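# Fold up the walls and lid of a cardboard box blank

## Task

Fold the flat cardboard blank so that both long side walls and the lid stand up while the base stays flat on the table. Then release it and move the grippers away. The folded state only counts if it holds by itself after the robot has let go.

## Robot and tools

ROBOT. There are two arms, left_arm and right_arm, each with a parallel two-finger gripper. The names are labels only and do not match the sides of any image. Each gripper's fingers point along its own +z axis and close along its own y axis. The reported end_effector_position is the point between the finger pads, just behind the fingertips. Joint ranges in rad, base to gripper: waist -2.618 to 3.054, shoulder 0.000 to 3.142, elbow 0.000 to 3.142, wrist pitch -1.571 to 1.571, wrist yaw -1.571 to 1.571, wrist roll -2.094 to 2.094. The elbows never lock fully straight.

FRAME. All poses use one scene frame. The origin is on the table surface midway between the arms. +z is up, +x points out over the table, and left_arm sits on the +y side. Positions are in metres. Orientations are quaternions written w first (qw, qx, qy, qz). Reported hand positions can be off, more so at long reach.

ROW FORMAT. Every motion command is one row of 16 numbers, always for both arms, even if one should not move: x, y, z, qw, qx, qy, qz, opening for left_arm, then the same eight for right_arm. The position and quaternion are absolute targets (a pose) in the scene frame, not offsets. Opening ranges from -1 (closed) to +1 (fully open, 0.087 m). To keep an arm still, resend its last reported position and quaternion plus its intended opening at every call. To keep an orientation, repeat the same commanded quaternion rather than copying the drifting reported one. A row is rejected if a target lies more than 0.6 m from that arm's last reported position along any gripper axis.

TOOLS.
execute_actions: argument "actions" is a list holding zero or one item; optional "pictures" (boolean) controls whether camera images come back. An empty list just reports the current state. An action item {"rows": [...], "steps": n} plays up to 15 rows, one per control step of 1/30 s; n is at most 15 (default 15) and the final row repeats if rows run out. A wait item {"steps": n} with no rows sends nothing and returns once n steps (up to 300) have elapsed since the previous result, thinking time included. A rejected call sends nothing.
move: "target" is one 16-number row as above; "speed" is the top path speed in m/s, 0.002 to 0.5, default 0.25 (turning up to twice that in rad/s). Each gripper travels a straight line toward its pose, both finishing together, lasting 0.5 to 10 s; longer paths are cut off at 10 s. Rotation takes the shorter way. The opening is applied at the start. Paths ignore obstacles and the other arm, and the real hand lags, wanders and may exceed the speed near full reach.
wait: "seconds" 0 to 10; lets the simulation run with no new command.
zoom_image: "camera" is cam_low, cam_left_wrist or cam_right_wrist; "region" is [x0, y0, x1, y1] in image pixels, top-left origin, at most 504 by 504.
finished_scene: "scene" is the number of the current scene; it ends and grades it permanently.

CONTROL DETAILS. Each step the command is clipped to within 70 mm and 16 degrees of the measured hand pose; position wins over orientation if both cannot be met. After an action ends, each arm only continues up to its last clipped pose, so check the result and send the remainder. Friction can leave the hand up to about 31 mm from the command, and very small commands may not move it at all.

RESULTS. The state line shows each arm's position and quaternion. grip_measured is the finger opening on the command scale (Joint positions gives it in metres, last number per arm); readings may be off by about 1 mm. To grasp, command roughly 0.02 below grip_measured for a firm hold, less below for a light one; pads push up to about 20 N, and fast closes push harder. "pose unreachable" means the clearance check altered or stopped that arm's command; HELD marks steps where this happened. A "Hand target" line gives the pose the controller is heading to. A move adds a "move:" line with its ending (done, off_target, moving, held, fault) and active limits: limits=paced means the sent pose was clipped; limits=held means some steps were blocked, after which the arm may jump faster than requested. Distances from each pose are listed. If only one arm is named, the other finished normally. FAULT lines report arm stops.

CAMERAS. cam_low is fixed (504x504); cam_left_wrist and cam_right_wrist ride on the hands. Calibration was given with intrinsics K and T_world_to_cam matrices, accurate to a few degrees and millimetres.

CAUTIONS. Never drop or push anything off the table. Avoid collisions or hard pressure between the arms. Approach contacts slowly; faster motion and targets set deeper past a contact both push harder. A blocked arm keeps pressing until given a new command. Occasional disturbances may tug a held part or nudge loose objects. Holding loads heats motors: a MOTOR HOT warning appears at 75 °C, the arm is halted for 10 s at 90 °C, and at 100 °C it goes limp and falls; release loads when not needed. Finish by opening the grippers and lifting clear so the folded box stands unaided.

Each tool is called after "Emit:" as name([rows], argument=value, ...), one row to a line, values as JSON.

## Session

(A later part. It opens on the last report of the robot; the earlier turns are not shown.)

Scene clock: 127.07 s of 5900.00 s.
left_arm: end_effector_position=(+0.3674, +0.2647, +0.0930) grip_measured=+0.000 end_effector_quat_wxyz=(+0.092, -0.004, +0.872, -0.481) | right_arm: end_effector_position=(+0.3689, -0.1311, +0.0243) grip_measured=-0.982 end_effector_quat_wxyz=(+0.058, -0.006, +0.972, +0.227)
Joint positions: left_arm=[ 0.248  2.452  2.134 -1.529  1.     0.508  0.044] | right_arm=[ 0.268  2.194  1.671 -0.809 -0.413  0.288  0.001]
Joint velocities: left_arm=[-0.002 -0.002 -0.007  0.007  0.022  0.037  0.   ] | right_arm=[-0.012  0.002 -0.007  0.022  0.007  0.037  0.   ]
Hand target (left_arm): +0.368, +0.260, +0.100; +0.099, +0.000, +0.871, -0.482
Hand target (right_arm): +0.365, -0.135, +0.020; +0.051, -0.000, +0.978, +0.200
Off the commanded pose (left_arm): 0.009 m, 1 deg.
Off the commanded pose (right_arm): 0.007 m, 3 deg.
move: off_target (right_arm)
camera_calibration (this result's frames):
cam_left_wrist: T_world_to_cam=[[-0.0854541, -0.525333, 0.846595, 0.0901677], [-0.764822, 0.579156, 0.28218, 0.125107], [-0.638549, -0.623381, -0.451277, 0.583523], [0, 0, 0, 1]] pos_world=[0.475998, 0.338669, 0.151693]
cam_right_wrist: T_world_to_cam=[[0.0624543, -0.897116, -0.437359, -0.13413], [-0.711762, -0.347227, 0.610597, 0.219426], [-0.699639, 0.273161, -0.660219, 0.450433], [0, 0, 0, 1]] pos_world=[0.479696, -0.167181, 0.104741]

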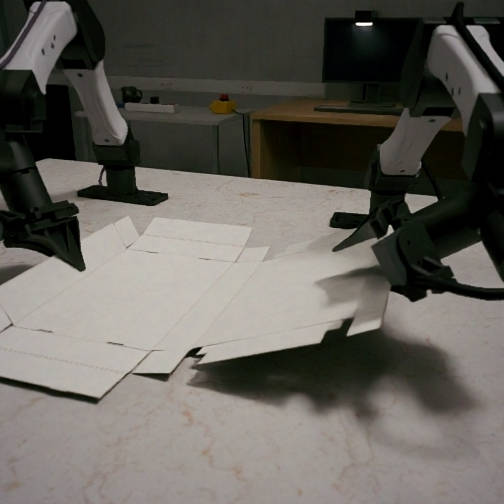

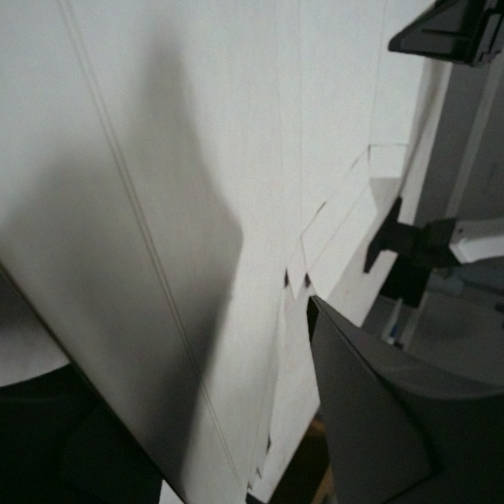

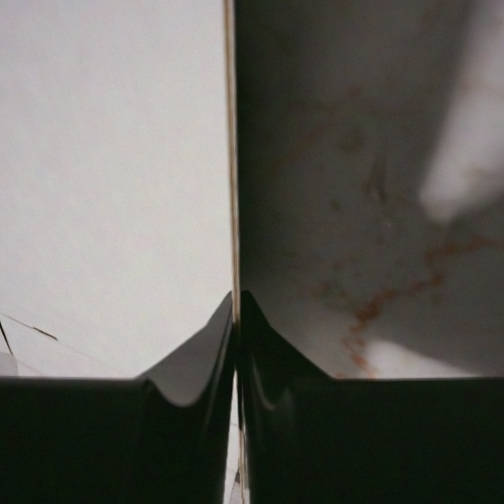

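Emit:
move(target=[0.37,0.255,0.1,0.1,0,0.87,-0.48,-1,0.365,-0.135,0.02,0.05,0,0.98,0.2,-1], speed=0.05)

Emit:
move(target=[0.37,0.18,0.19,0.05,0,0.96,-0.26,-1,0.365,-0.135,0.02,0.05,0,0.98,0.2,-1], speed=0.08)

Emit:
move(target=[0.37,0.075,0.215,0.0,0,1,0,-1,0.365,-0.135,0.02,0.05,0,0.98,0.2,-1], speed=0.08)

Scene clock: 138.47 s of 5900.00 s.
left_arm: end_effector_position=(+0.3673, +0.2594, +0.0989) grip_measured=-0.994 end_effector_quat_wxyz=(+0.079, -0.029, +0.865, -0.494) | right_arm: end_effector_position=(+0.3686, -0.1314, +0.0242) grip_measured=-0.982 end_effector_quat_wxyz=(+0.057, -0.006, +0.972, +0.226)
Joint positions: left_arm=[ 0.244  2.452  2.134 -1.54   1.024  0.459  0.   ] | right_arm=[ 0.268  2.194  1.671 -0.811 -0.412  0.288  0.001]
Joint velocities: left_arm=[-0.007 -0.022  0.007  0.022  0.095 -0.051  0.   ] | right_arm=[-0.017 -0.007  0.002 -0.037 -0.007 -0.007  0.   ]
Hand target (left_arm): +0.370, +0.255, +0.100; +0.098, +0.001, +0.871, -0.482
Hand target (right_arm): +0.365, -0.135, +0.020; +0.051, -0.000, +0.978, +0.200
Off the commanded pose (left_arm): 0.005 m, 4 deg.
Off the commanded pose (right_arm): 0.007 m, 3 deg.
After step 90, 7.57 s passed at rest.
move: off_target (left_arm, right_arm)
camera_calibration (this result's frames):
cam_left_wrist: T_world_to_cam=[[-0.0328792, -0.498025, 0.866539, 0.0539762], [-0.768324, 0.5671, 0.296776, 0.129431], [-0.639216, -0.656025, -0.401291, 0.586635], [0, 0, 0, 1]] pos_world=[0.476206, 0.338328, 0.150226]
cam_right_wrist: T_world_to_cam=[[0.0616878, -0.897768, -0.436127, -0.134225], [-0.71112, -0.346145, 0.611957, 0.21908], [-0.700359, 0.272388, -0.659774, 0.450386], [0, 0, 0, 1]] pos_world=[0.479504, -0.167349, 0.104546]

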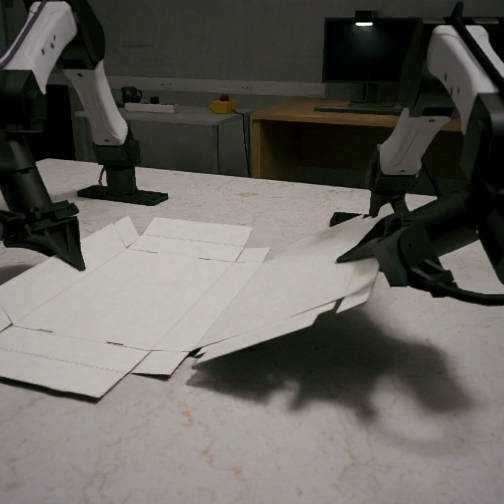

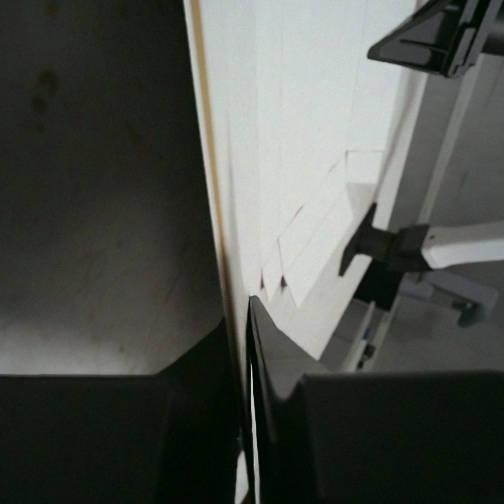

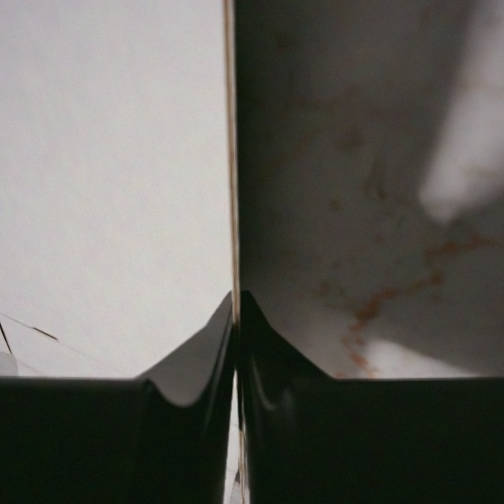

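Scene clock: 142.03 s of 5900.00 s.
left_arm: end_effector_position=(+0.3714, +0.1906, +0.1765) grip_measured=-1.000 end_effector_quat_wxyz=(+0.069, -0.020, +0.963, -0.259) | right_arm: end_effector_position=(+0.3676, -0.1323, +0.0238) grip_measured=-0.982 end_effector_quat_wxyz=(+0.055, -0.002, +0.973, +0.223)
Joint positions: left_arm=[-0.054  2.259  2.374 -1.557  0.529 -0.012  0.   ] | right_arm=[ 0.268  2.194  1.671 -0.816 -0.406  0.293  0.001]
Joint velocities: left_arm=[-0.027 -0.002 -0.007  0.037 -0.051 -0.066  0.   ] | right_arm=[-0.007 -0.012  0.002  0.022 -0.095 -0.007 -0.001]
Hand target (left_arm): +0.365, +0.179, +0.189; +0.073, -0.005, +0.961, -0.266
Hand target (right_arm): +0.365, -0.135, +0.020; +0.050, -0.000, +0.978, +0.200
Off the commanded pose (left_arm): 0.017 m, 3 deg.
Off the commanded pose (right_arm): 0.005 m, 3 deg.
joint sent to its limit (left arm) — the command would take joint 4 (wrist pitch) past its lower limit, so that joint was sent only as far as its limit.
move: off_target (left_arm, right_arm)
camera_calibration (this result's frames):
cam_left_wrist: T_world_to_cam=[[-0.00111859, -0.857977, 0.513688, 0.0717178], [-0.754057, 0.338118, 0.563094, 0.139895], [-0.656809, -0.38672, -0.647341, 0.57381], [0, 0, 0, 1]] pos_world=[0.482453, 0.236135, 0.255836]
cam_right_wrist: T_world_to_cam=[[0.0538087, -0.900663, -0.431174, -0.132782], [-0.709105, -0.338481, 0.618548, 0.218418], [-0.703047, 0.272464, -0.656877, 0.450599], [0, 0, 0, 1]] pos_world=[0.478818, -0.168433, 0.103634]

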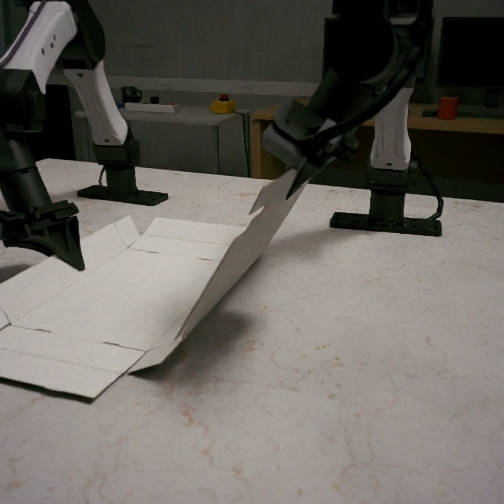

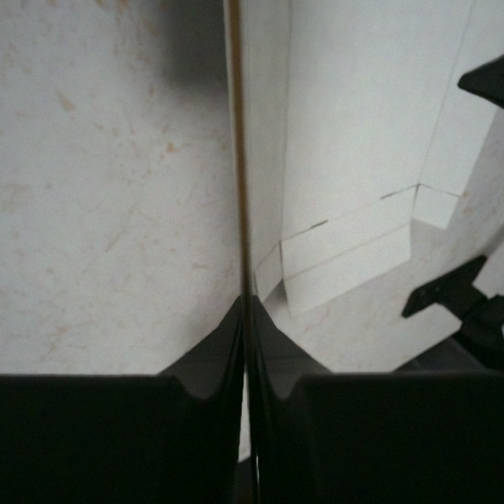

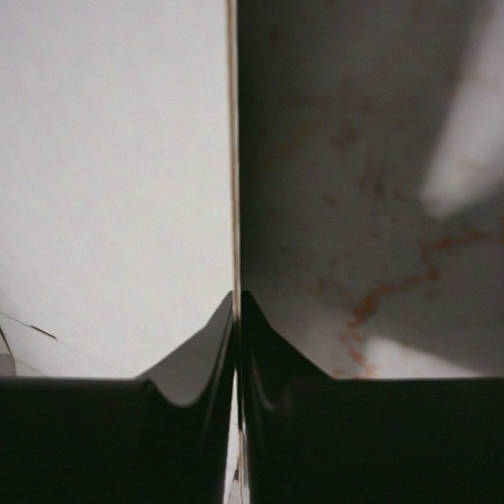

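Scene clock: 145.77 s of 5900.00 s.
left_arm: end_effector_position=(+0.3726, +0.0988, +0.2113) grip_measured=-0.997 end_effector_quat_wxyz=(+0.175, -0.015, +0.984, -0.028) | right_arm: end_effector_position=(+0.3675, -0.1327, +0.0239) grip_measured=-0.982 end_effector_quat_wxyz=(+0.055, -0.002, +0.973, +0.222)
Joint positions: left_arm=[-0.467  2.259  2.617 -1.579 -0.071 -0.365  0.   ] | right_arm=[ 0.268  2.194  1.671 -0.818 -0.404  0.293  0.001]
Joint velocities: left_arm=[-0.007  0.002  0.002  0.007 -0.051  0.037 -0.   ] | right_arm=[-0.022 -0.002 -0.002  0.066 -0.095  0.007 -0.001]
Hand target (left_arm): +0.366, +0.077, +0.214; +0.171, -0.003, +0.984, -0.058
Hand target (right_arm): +0.365, -0.135, +0.020; +0.050, -0.000, +0.978, +0.200
Off the commanded pose (left_arm): 0.024 m, 21 deg; orientation clipped at the last step of the last action.
Off the commanded pose (right_arm): 0.005 m, 3 deg.
joint sent to its limit (left arm) — the command would take joint 4 (wrist pitch) past its lower limit, so that joint was sent only as far as its limit.
move: off_target (left_arm, right_arm); limits=paced
camera_calibration (this result's frames):
cam_left_wrist: T_world_to_cam=[[0.0118428, -0.997333, 0.0720239, 0.0773047], [-0.874213, 0.0246382, 0.484918, 0.244491], [-0.485399, -0.068707, -0.871589, 0.513765], [0, 0, 0, 1]] pos_world=[0.462202, 0.106374, 0.323667]
cam_right_wrist: T_world_to_cam=[[0.0533771, -0.901819, -0.428804, -0.133191], [-0.709481, -0.336431, 0.619234, 0.218578], [-0.702701, 0.271175, -0.657781, 0.450471], [0, 0, 0, 1]] pos_world=[0.478733, -0.168734, 0.103847]

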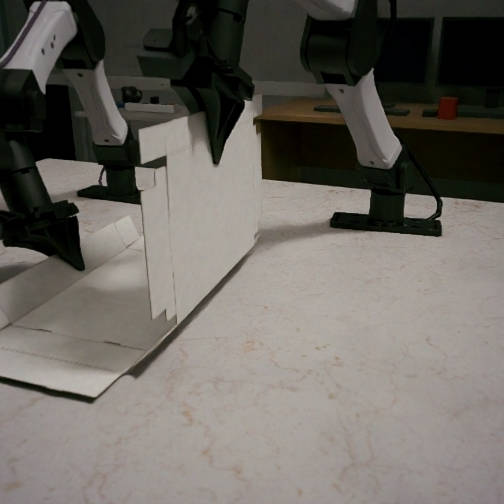

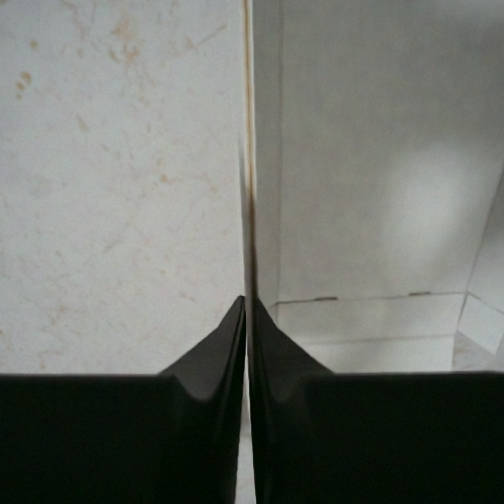

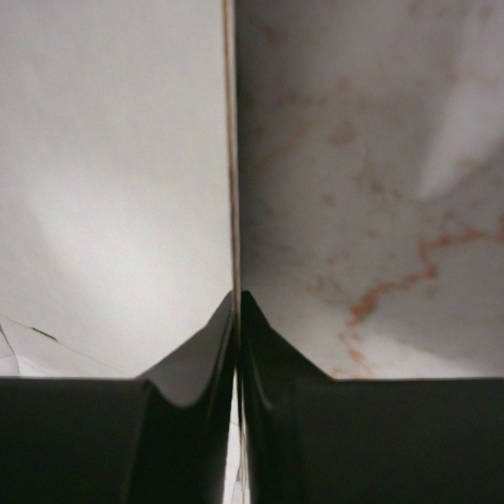

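Emit:
move(target=[0.37,0.03,0.21,0.2,0,0.98,0,-1,0.365,-0.135,0.02,0.05,0,0.98,0.2,-1], speed=0.05)

Scene clock: 154.83 s of 5900.00 s.
left_arm: end_effector_position=(+0.3756, +0.0588, +0.2170) grip_measured=-0.992 end_effector_quat_wxyz=(+0.236, -0.000, +0.971, +0.029) | right_arm: end_effector_position=(+0.3670, -0.1329, +0.0238) grip_measured=-0.982 end_effector_quat_wxyz=(+0.054, -0.002, +0.974, +0.222)
Joint positions: left_arm=[-0.615  2.318  2.728 -1.579 -0.271 -0.441  0.   ] | right_arm=[ 0.268  2.194  1.671 -0.82  -0.403  0.294  0.001]
Joint velocities: left_arm=[-0.002  0.027  0.007 -0.051 -0.022 -0.007 -0.001] | right_arm=[ 0.002 -0.002 -0.002 -0.066  0.007 -0.022 -0.001]
Hand target (left_arm): +0.368, +0.032, +0.210; +0.220, +0.002, +0.975, -0.010
Hand target (right_arm): +0.365, -0.135, +0.020; +0.050, +0.000, +0.978, +0.200
Off the commanded pose (left_arm): 0.030 m, 5 deg.
Off the commanded pose (right_arm): 0.005 m, 3 deg.
joint sent to its limit (left arm) — the command would take joint 4 (wrist pitch) past its lower limit, so that joint was sent only as far as its limit.
After step 90, 4.43 s passed at rest.
move: off_target (left_arm, right_arm)
camera_calibration (this result's frames):
cam_left_wrist: T_world_to_cam=[[0.0053918, -0.998991, -0.0445827, 0.0648079], [-0.927234, -0.0216888, 0.373855, 0.292105], [-0.374445, 0.0393228, -0.926415, 0.481325], [0, 0, 0, 1]] pos_world=[0.45073, 0.0521508, 0.339592]
cam_right_wrist: T_world_to_cam=[[0.0516306, -0.902223, -0.428169, -0.132757], [-0.708216, -0.33536, 0.621259, 0.217831], [-0.704105, 0.27116, -0.656284, 0.450612], [0, 0, 0, 1]] pos_world=[0.478403, -0.168912, 0.103558]

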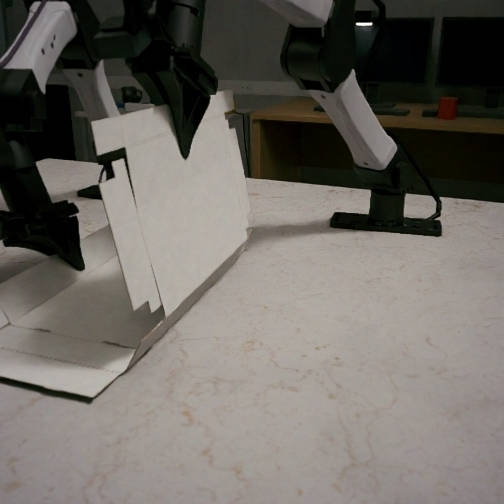

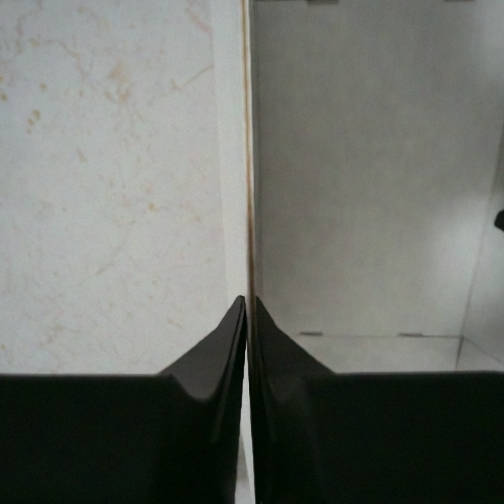

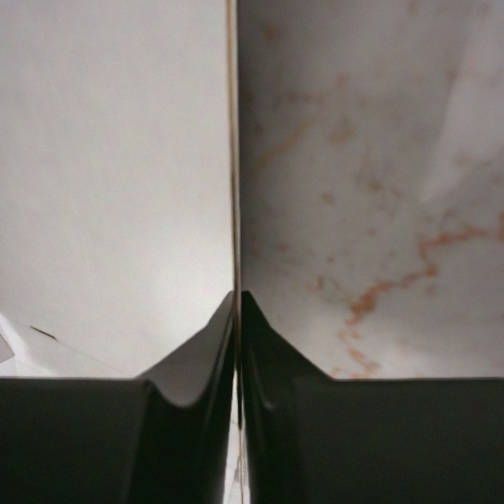

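Emit:
move(target=[0.37,0.13,0.22,0.2,0,0.97,-0.1,0,0.365,-0.135,0.02,0.05,0,0.98,0.2,-1], speed=0.06)

Emit:
move(target=[0.35,0.2,0.3,0.3,0,0.93,-0.2,0,0.365,-0.135,0.02,0.05,0,0.98,0.2,-1], speed=0.08)

Scene clock: 163.60 s of 5900.00 s.
left_arm: end_effector_position=(+0.3678, +0.1297, +0.2099) grip_measured=+0.000 end_effector_quat_wxyz=(+0.180, -0.005, +0.980, -0.088) | right_arm: end_effector_position=(+0.3673, -0.1328, +0.0242) grip_measured=-0.982 end_effector_quat_wxyz=(+0.055, -0.002, +0.974, +0.222)
Joint positions: left_arm=[-0.349  2.06   2.261 -1.377  0.085 -0.257  0.044] | right_arm=[ 0.268  2.193  1.671 -0.819 -0.404  0.294  0.001]
Joint velocities: left_arm=[-0.002  0.007 -0.007  0.022 -0.007 -0.037  0.   ] | right_arm=[-0.022  0.002 -0.002 -0.007  0.037 -0.066  0.   ]
Hand target (left_arm): +0.371, +0.129, +0.220; +0.202, +0.001, +0.974, -0.098
Hand target (right_arm): +0.365, -0.135, +0.020; +0.050, -0.000, +0.978, +0.200
Off the commanded pose (left_arm): 0.010 m, 3 deg.
Off the commanded pose (right_arm): 0.005 m, 3 deg.
After step 90, 3.13 s passed at rest.
move: off_target (left_arm, right_arm)
camera_calibration (this result's frames):
cam_left_wrist: T_world_to_cam=[[-0.029584, -0.982217, 0.185405, 0.0978152], [-0.877481, 0.114351, 0.465779, 0.2338], [-0.478697, -0.14891, -0.86526, 0.518903], [0, 0, 0, 1]] pos_world=[0.456447, 0.14661, 0.321952]
cam_right_wrist: T_world_to_cam=[[0.0523025, -0.901902, -0.428763, -0.132701], [-0.709048, -0.33588, 0.620029, 0.218071], [-0.703218, 0.271584, -0.657059, 0.450714], [0, 0, 0, 1]] pos_world=[0.478513, -0.168844, 0.104038]

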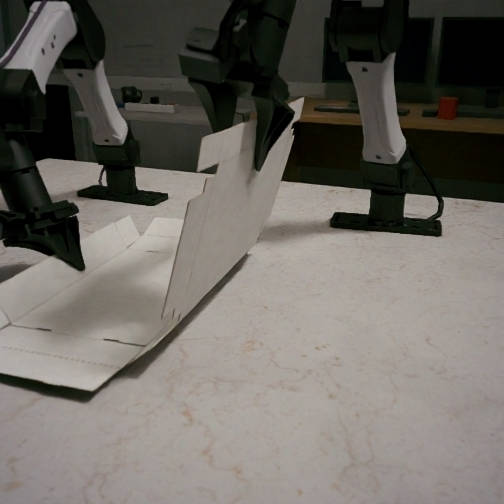

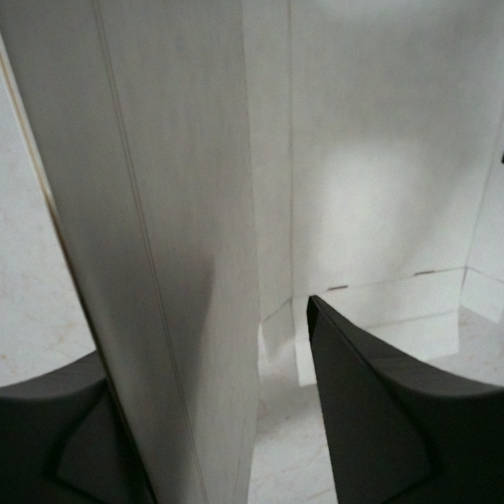

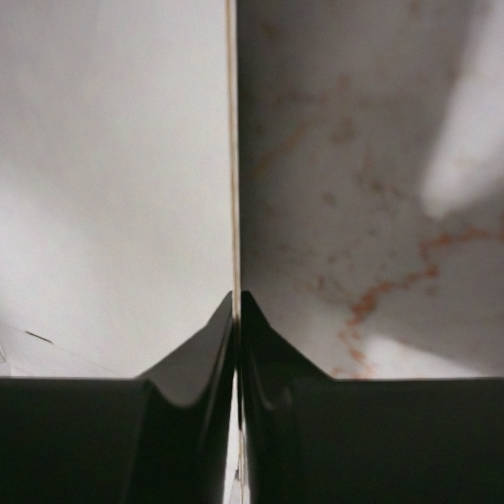

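Scene clock: 166.17 s of 5900.00 s.
left_arm: end_effector_position=(+0.3496, +0.1969, +0.2919) grip_measured=+0.000 end_effector_quat_wxyz=(+0.285, -0.003, +0.938, -0.197) | right_arm: end_effector_position=(+0.3672, -0.1325, +0.0243) grip_measured=-0.982 end_effector_quat_wxyz=(+0.054, -0.002, +0.973, +0.223)
Joint positions: left_arm=[-0.078  1.814  2.156 -1.313  0.401 -0.091  0.044] | right_arm=[ 0.268  2.193  1.671 -0.819 -0.405  0.294  0.001]
Joint velocities: left_arm=[-0.017 -0.002  0.007 -0.007  0.081  0.022  0.   ] | right_arm=[ 0.007 -0.022 -0.012 -0.051 -0.022  0.022  0.   ]
Hand target (left_arm): +0.349, +0.199, +0.300; +0.302, +0.002, +0.933, -0.198
Hand target (right_arm): +0.365, -0.135, +0.020; +0.050, -0.000, +0.978, +0.200
Off the commanded pose (left_arm): 0.009 m, 2 deg.
Off the commanded pose (right_arm): 0.005 m, 3 deg.
move: off_target (right_arm)
camera_calibration (this result's frames):
cam_left_wrist: T_world_to_cam=[[-0.11572, -0.91712, 0.381444, 0.108174], [-0.951043, 0.2131, 0.223844, 0.248805], [-0.286577, -0.336866, -0.896881, 0.570264], [0, 0, 0, 1]] pos_world=[0.412567, 0.238291, 0.414503]
cam_right_wrist: T_world_to_cam=[[0.0526551, -0.901065, -0.430475, -0.132338], [-0.708845, -0.337361, 0.619456, 0.217805], [-0.703396, 0.272523, -0.65648, 0.450893], [0, 0, 0, 1]] pos_world=[0.478515, -0.168644, 0.104113]

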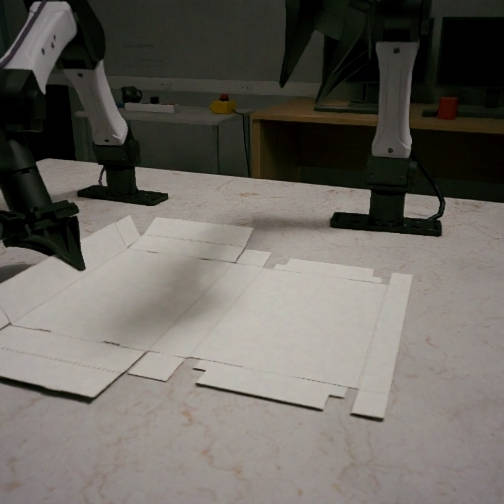

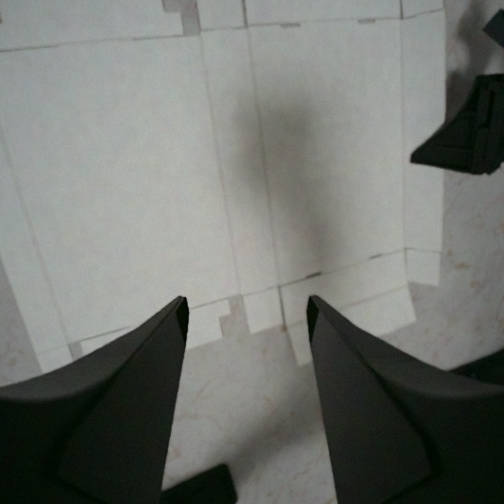

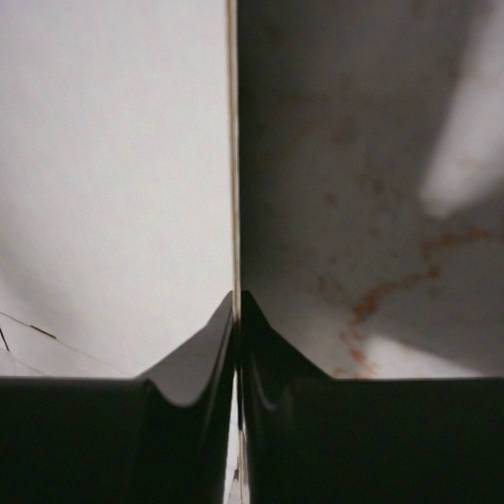

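Emit:
move(target=[0.37,0.39,0.05,0.12,-0.06,0.89,-0.43,-1,0.365,-0.135,0.02,0.05,0,0.98,0.2,-1])

Emit:
move(target=[0.37,0.375,-0.005,0.12,-0.06,0.89,-0.43,-1,0.365,-0.135,0.02,0.05,0,0.98,0.2,-1], speed=0.06)

Emit:
move(target=[0.37,0.29,-0.005,0.09,-0.02,0.87,-0.48,-1,0.365,-0.135,0.02,0.05,0,0.98,0.2,-1], speed=0.04)

Scene clock: 178.23 s of 5900.00 s.
left_arm: end_effector_position=(+0.3765, +0.3918, +0.0421) grip_measured=-1.000 end_effector_quat_wxyz=(+0.137, -0.081, +0.896, -0.415) | right_arm: end_effector_position=(+0.3676, -0.1322, +0.0244) grip_measured=-0.982 end_effector_quat_wxyz=(+0.055, -0.002, +0.973, +0.223)
Joint positions: left_arm=[ 0.478  2.679  2.435 -1.559  0.882  0.528  0.   ] | right_arm=[ 0.268  2.193  1.671 -0.817 -0.406  0.294  0.001]
Joint velocities: left_arm=[ 0.002  0.012 -0.002 -0.051  0.007 -0.037  0.   ] | right_arm=[ 0.002 -0.007 -0.002  0.051  0.037  0.007 -0.001]
Hand target (left_arm): +0.378, +0.391, +0.052; +0.144, -0.074, +0.895, -0.415
Hand target (right_arm): +0.365, -0.135, +0.020; +0.051, -0.000, +0.978, +0.200
Off the commanded pose (left_arm): 0.010 m, 4 deg.
Off the commanded pose (right_arm): 0.006 m, 3 deg.
joint sent to its limit (left arm) — the command would take joint 4 (wrist pitch) past its lower limit, so that joint was sent only as far as its limit.
After step 90, 7.13 s passed at rest.
move: off_target (left_arm, right_arm)
camera_calibration (this result's frames):
cam_left_wrist: T_world_to_cam=[[0.0240577, -0.633956, 0.772995, 0.205194], [-0.856607, 0.385567, 0.342874, 0.180685], [-0.515408, -0.670402, -0.533775, 0.621131], [0, 0, 0, 1]] pos_world=[0.469975, 0.476825, 0.110978]
cam_right_wrist: T_world_to_cam=[[0.0535293, -0.900542, -0.431461, -0.132349], [-0.709816, -0.338223, 0.617873, 0.218383], [-0.702351, 0.273183, -0.657324, 0.450886], [0, 0, 0, 1]] pos_world=[0.478776, -0.168498, 0.104341]

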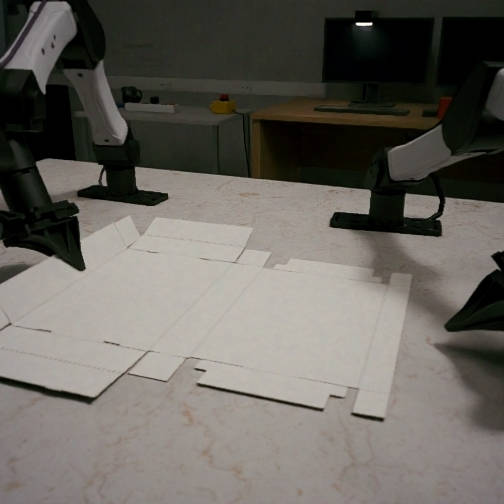

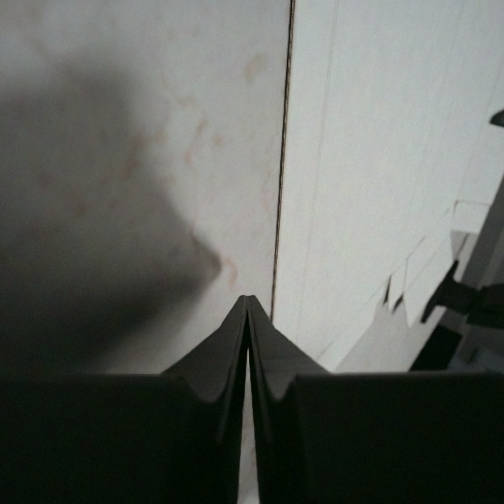

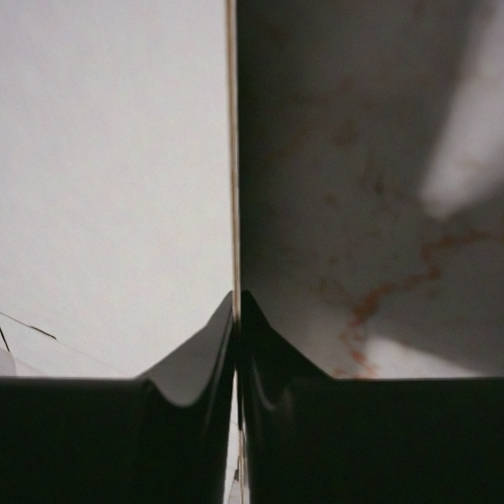

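Scene clock: 179.30 s of 5900.00 s.
left_arm: end_effector_position=(+0.3707, +0.3821, +0.0201) grip_measured=-1.000 end_effector_quat_wxyz=(+0.130, -0.072, +0.890, -0.431) | right_arm: end_effector_position=(+0.3677, -0.1322, +0.0244) grip_measured=-0.982 end_effector_quat_wxyz=(+0.055, -0.002, +0.973, +0.223)
Joint positions: left_arm=[ 0.471  2.682  2.33  -1.502  0.904  0.568  0.   ] | right_arm=[ 0.268  2.193  1.671 -0.816 -0.406  0.294  0.001]
Joint velocities: left_arm=[-0.002  0.002 -0.017 -0.081 -0.022 -0.037  0.   ] | right_arm=[ 0.007 -0.007  0.007  0.037 -0.007 -0.066  0.   ]
Hand target (left_arm): +0.370, +0.375, -0.004; +0.119, -0.060, +0.892, -0.432
Hand target (right_arm): +0.365, -0.135, +0.020; +0.050, -0.000, +0.978, +0.200
Off the commanded pose (left_arm): 0.026 m, 2 deg.
Off the commanded pose (right_arm): 0.006 m, 3 deg.
move: off_target (left_arm, right_arm)
camera_calibration (this result's frames):
cam_left_wrist: T_world_to_cam=[[0.00917589, -0.607903, 0.793959, 0.211371], [-0.846023, 0.41855, 0.330245, 0.170713], [-0.533068, -0.674737, -0.510459, 0.607573], [0, 0, 0, 1]] pos_world=[0.466365, 0.466994, 0.0859441]
cam_right_wrist: T_world_to_cam=[[0.0536888, -0.900501, -0.431526, -0.132383], [-0.710044, -0.338281, 0.617579, 0.218532], [-0.702108, 0.273245, -0.657557, 0.450868], [0, 0, 0, 1]] pos_world=[0.478833, -0.168483, 0.104385]

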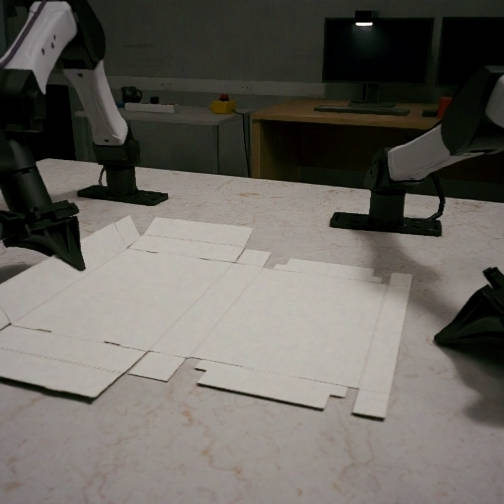

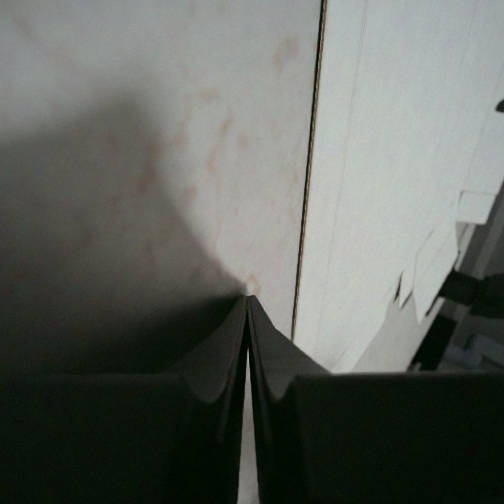

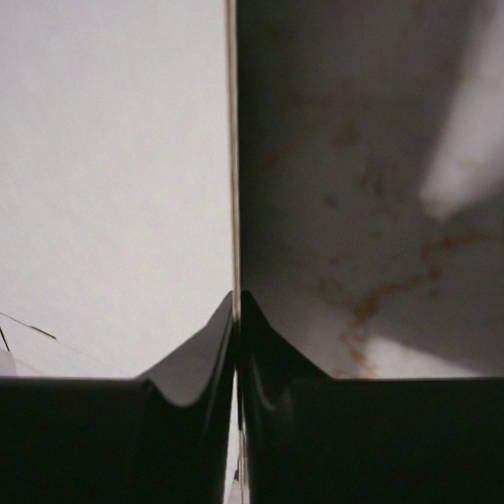

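Scene clock: 181.93 s of 5900.00 s.
left_arm: end_effector_position=(+0.3708, +0.3323, +0.0185) grip_measured=-1.000 end_effector_quat_wxyz=(+0.129, -0.042, +0.875, -0.464) | right_arm: end_effector_position=(+0.3671, -0.1396, +0.0240) grip_measured=-0.982 end_effector_quat_wxyz=(+0.058, +0.001, +0.978, +0.202)
Joint positions: left_arm=[ 0.389  2.593  2.114 -1.381  0.977  0.568  0.   ] | right_arm=[ 0.268  2.185  1.671 -0.833 -0.362  0.293  0.001]
Joint velocities: left_arm=[ 0.002 -0.022  0.007 -0.037  0.007 -0.037  0.   ] | right_arm=[-0.007  0.007 -0.022  0.051 -0.066 -0.007 -0.   ]
Hand target (left_arm): +0.367, +0.292, -0.004; +0.089, -0.020, +0.872, -0.482
Hand target (right_arm): +0.365, -0.135, +0.020; +0.050, +0.000, +0.979, +0.200
Off the commanded pose (left_arm): 0.048 m, 5 deg.
Off the commanded pose (right_arm): 0.006 m, 1 deg.
move: off_target (left_arm)
camera_calibration (this result's frames):
cam_left_wrist: T_world_to_cam=[[-0.0524454, -0.555376, 0.829944, 0.187147], [-0.827717, 0.489135, 0.275011, 0.162966], [-0.558689, -0.672536, -0.485347, 0.581586], [0, 0, 0, 1]] pos_world=[0.469631, 0.415362, 0.0821313]
cam_right_wrist: T_world_to_cam=[[0.0462936, -0.918936, -0.39168, -0.139957], [-0.714512, -0.304476, 0.629895, 0.221919], [-0.69809, 0.2507, -0.670686, 0.447872], [0, 0, 0, 1]] pos_world=[0.477698, -0.173323, 0.105777]

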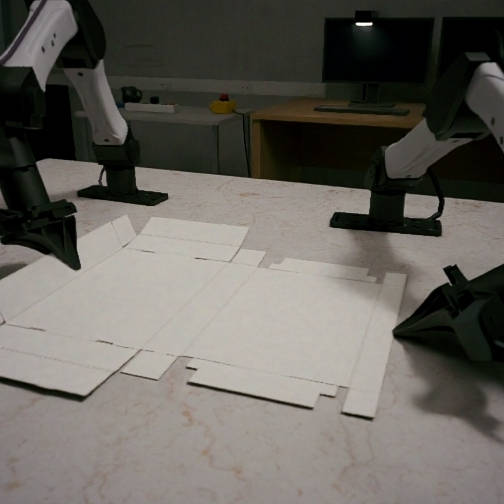

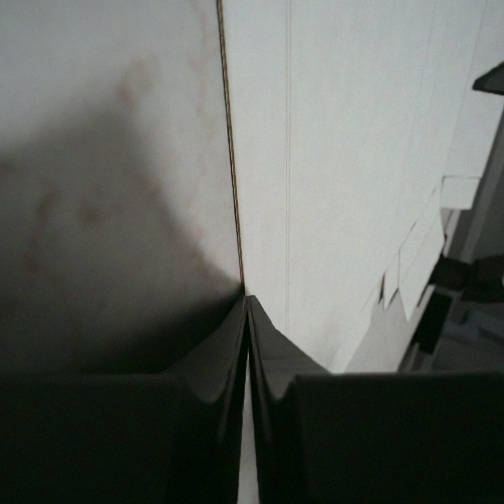

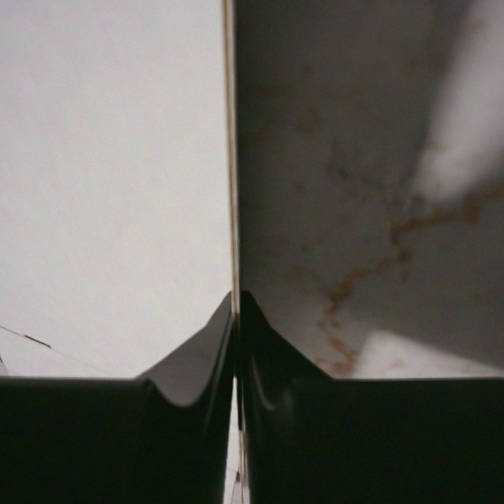

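Emit:
move(target=[0.37,0.37,0.03,0.12,-0.06,0.89,-0.43,-0.3,0.365,-0.135,0.02,0.05,0,0.98,0.2,-1], speed=0.08)

Emit:
move(target=[0.37,0.31,0.005,0.1,-0.03,0.875,-0.47,-0.3,0.365,-0.135,0.02,0.05,0,0.98,0.2,-1], speed=0.04)

Emit:
move(target=[0.37,0.325,0.025,0.1,-0.03,0.875,-0.47,-1,0.365,-0.135,0.02,0.05,0,0.98,0.2,-1], speed=0.04)

Scene clock: 188.93 s of 5900.00 s.
left_arm: end_effector_position=(+0.3732, +0.3667, +0.0337) grip_measured=-0.300 end_effector_quat_wxyz=(+0.130, -0.058, +0.891, -0.432) | right_arm: end_effector_position=(+0.3669, -0.1390, +0.0248) grip_measured=-0.982 end_effector_quat_wxyz=(+0.057, +0.000, +0.977, +0.204)
Joint positions: left_arm=[ 0.439  2.632  2.291 -1.494  0.909  0.557  0.031] | right_arm=[ 0.268  2.184  1.671 -0.833 -0.367  0.292  0.001]
Joint velocities: left_arm=[-0.017 -0.002  0.002 -0.051 -0.051 -0.022 -0.001] | right_arm=[ 0.002 -0.012  0.002  0.022 -0.037 -0.037 -0.   ]
Hand target (left_arm): +0.370, +0.370, +0.030; +0.121, -0.061, +0.892, -0.431
Hand target (right_arm): +0.365, -0.135, +0.020; +0.050, -0.000, +0.979, +0.200
Off the commanded pose (left_arm): 0.006 m, 1 deg.
Off the commanded pose (right_arm): 0.007 m, 1 deg.
After step 90, 3.07 s passed at rest.
move: done
camera_calibration (this result's frames):
cam_left_wrist: T_world_to_cam=[[-0.0148638, -0.610197, 0.79211, 0.201036], [-0.839356, 0.438126, 0.321757, 0.165418], [-0.543379, -0.660079, -0.518685, 0.604312], [0, 0, 0, 1]] pos_world=[0.470203, 0.449092, 0.10098]
cam_right_wrist: T_world_to_cam=[[0.0475304, -0.916984, -0.396082, -0.139182], [-0.71398, -0.308499, 0.628538, 0.220725], [-0.698551, 0.25292, -0.669372, 0.448578], [0, 0, 0, 1]] pos_world=[0.477563, -0.172988, 0.106404]

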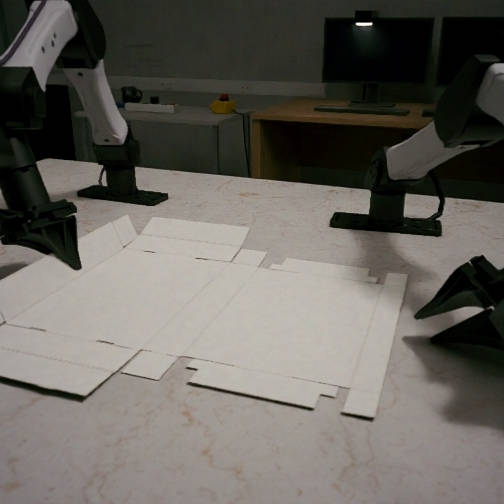

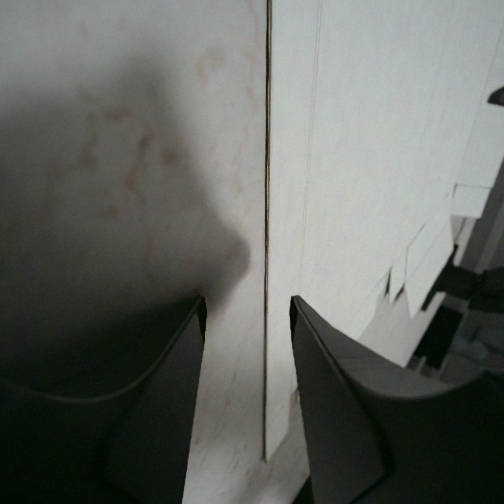

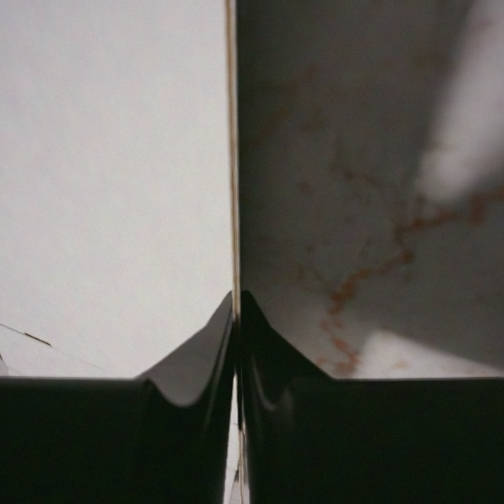

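Scene clock: 190.77 s of 5900.00 s.
left_arm: end_effector_position=(+0.3716, +0.3271, +0.0316) grip_measured=-0.300 end_effector_quat_wxyz=(+0.117, -0.057, +0.866, -0.483) | right_arm: end_effector_position=(+0.3669, -0.1386, +0.0250) grip_measured=-0.982 end_effector_quat_wxyz=(+0.057, +0.000, +0.977, +0.205)
Joint positions: left_arm=[ 0.386  2.61   2.168 -1.459  1.006  0.557  0.031] | right_arm=[ 0.268  2.184  1.671 -0.833 -0.37   0.292  0.001]
Joint velocities: left_arm=[-0.007 -0.002  0.002 -0.007 -0.051 -0.066 -0.   ] | right_arm=[ 0.002  0.007  0.002 -0.007 -0.007  0.037  0.   ]
Hand target (left_arm): +0.369, +0.311, +0.006; +0.098, -0.029, +0.875, -0.473
Hand target (right_arm): +0.365, -0.135, +0.020; +0.050, +0.000, +0.979, +0.200
Off the commanded pose (left_arm): 0.032 m, 4 deg.
Off the commanded pose (right_arm): 0.006 m, 1 deg.
move: off_target (left_arm)
camera_calibration (this result's frames):
cam_left_wrist: T_world_to_cam=[[-0.0208146, -0.516264, 0.856177, 0.148014], [-0.824755, 0.492908, 0.277167, 0.160171], [-0.565108, -0.700366, -0.436051, 0.594836], [0, 0, 0, 1]] pos_world=[0.471329, 0.414068, 0.0882584]
cam_right_wrist: T_world_to_cam=[[0.0479246, -0.916064, -0.398159, -0.138741], [-0.713708, -0.31028, 0.627971, 0.22037], [-0.698802, 0.254074, -0.668672, 0.448807], [0, 0, 0, 1]] pos_world=[0.477556, -0.17275, 0.106478]

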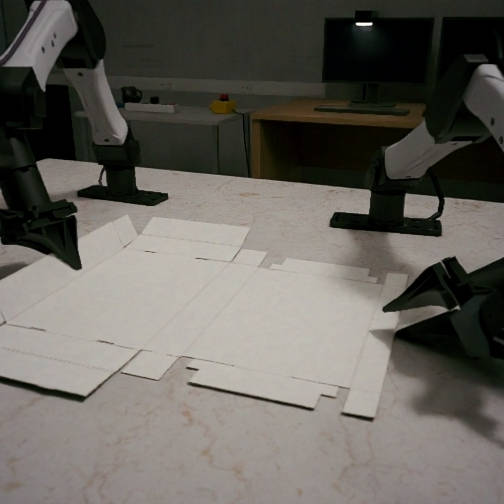

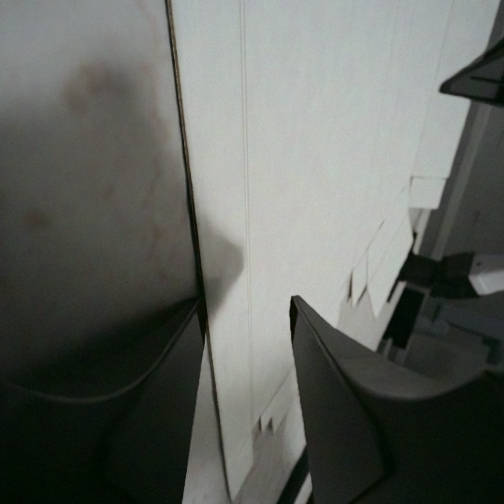

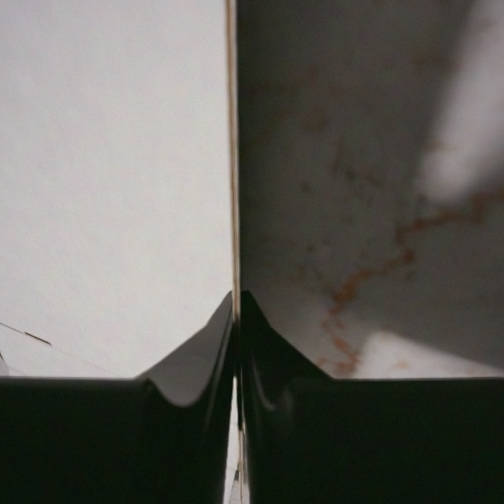

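Scene clock: 191.87 s of 5900.00 s.
left_arm: end_effector_position=(+0.3717, +0.3330, +0.0247) grip_measured=-1.000 end_effector_quat_wxyz=(+0.116, -0.033, +0.878, -0.463) | right_arm: end_effector_position=(+0.3675, -0.1412, +0.0248) grip_measured=-0.982 end_effector_quat_wxyz=(+0.058, +0.001, +0.978, +0.202)
Joint positions: left_arm=[ 0.383  2.632  2.213 -1.477  0.959  0.597  0.   ] | right_arm=[ 0.264  2.183  1.671 -0.835 -0.364  0.289  0.001]
Joint velocities: left_arm=[-0.012  0.002  0.017 -0.007  0.007 -0.007  0.   ] | right_arm=[-0.007  0.002 -0.017  0.022  0.051 -0.022 -0.001]
Hand target (left_arm): +0.370, +0.325, +0.025; +0.101, -0.031, +0.876, -0.470
Hand target (right_arm): +0.365, -0.135, +0.020; +0.050, +0.000, +0.979, +0.200
Off the commanded pose (left_arm): 0.008 m, 2 deg.
Off the commanded pose (right_arm): 0.008 m, 1 deg.
move: done
camera_calibration (this result's frames):
cam_left_wrist: T_world_to_cam=[[-0.0546671, -0.557954, 0.828069, 0.184104], [-0.80981, 0.509932, 0.290131, 0.14768], [-0.584139, -0.654718, -0.479714, 0.589014], [0, 0, 0, 1]] pos_world=[0.473723, 0.413053, 0.0872603]
cam_right_wrist: T_world_to_cam=[[0.0463915, -0.918558, -0.392554, -0.141138], [-0.715346, -0.304839, 0.628771, 0.221473], [-0.697229, 0.251643, -0.671229, 0.448921], [0, 0, 0, 1]] pos_world=[0.477978, -0.175097, 0.106669]

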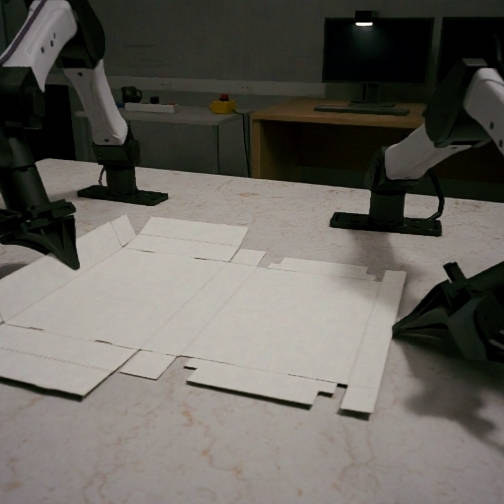

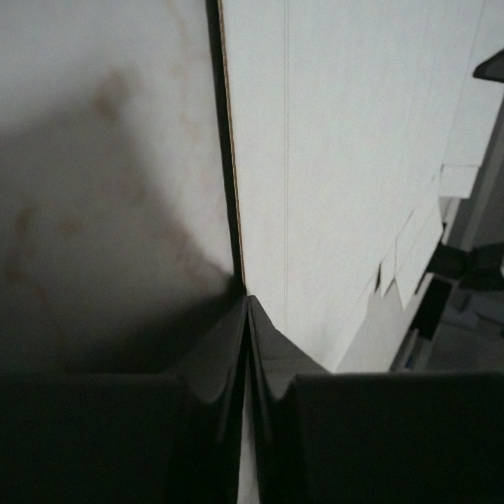

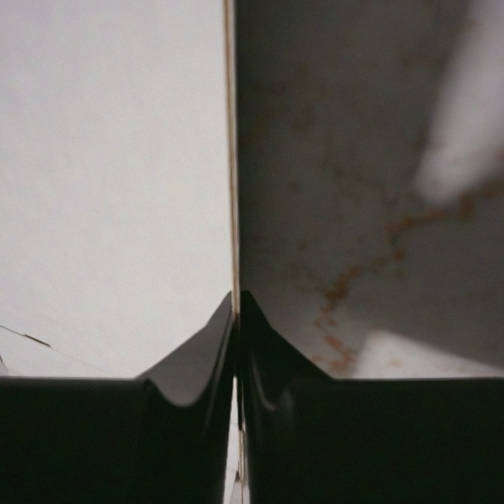

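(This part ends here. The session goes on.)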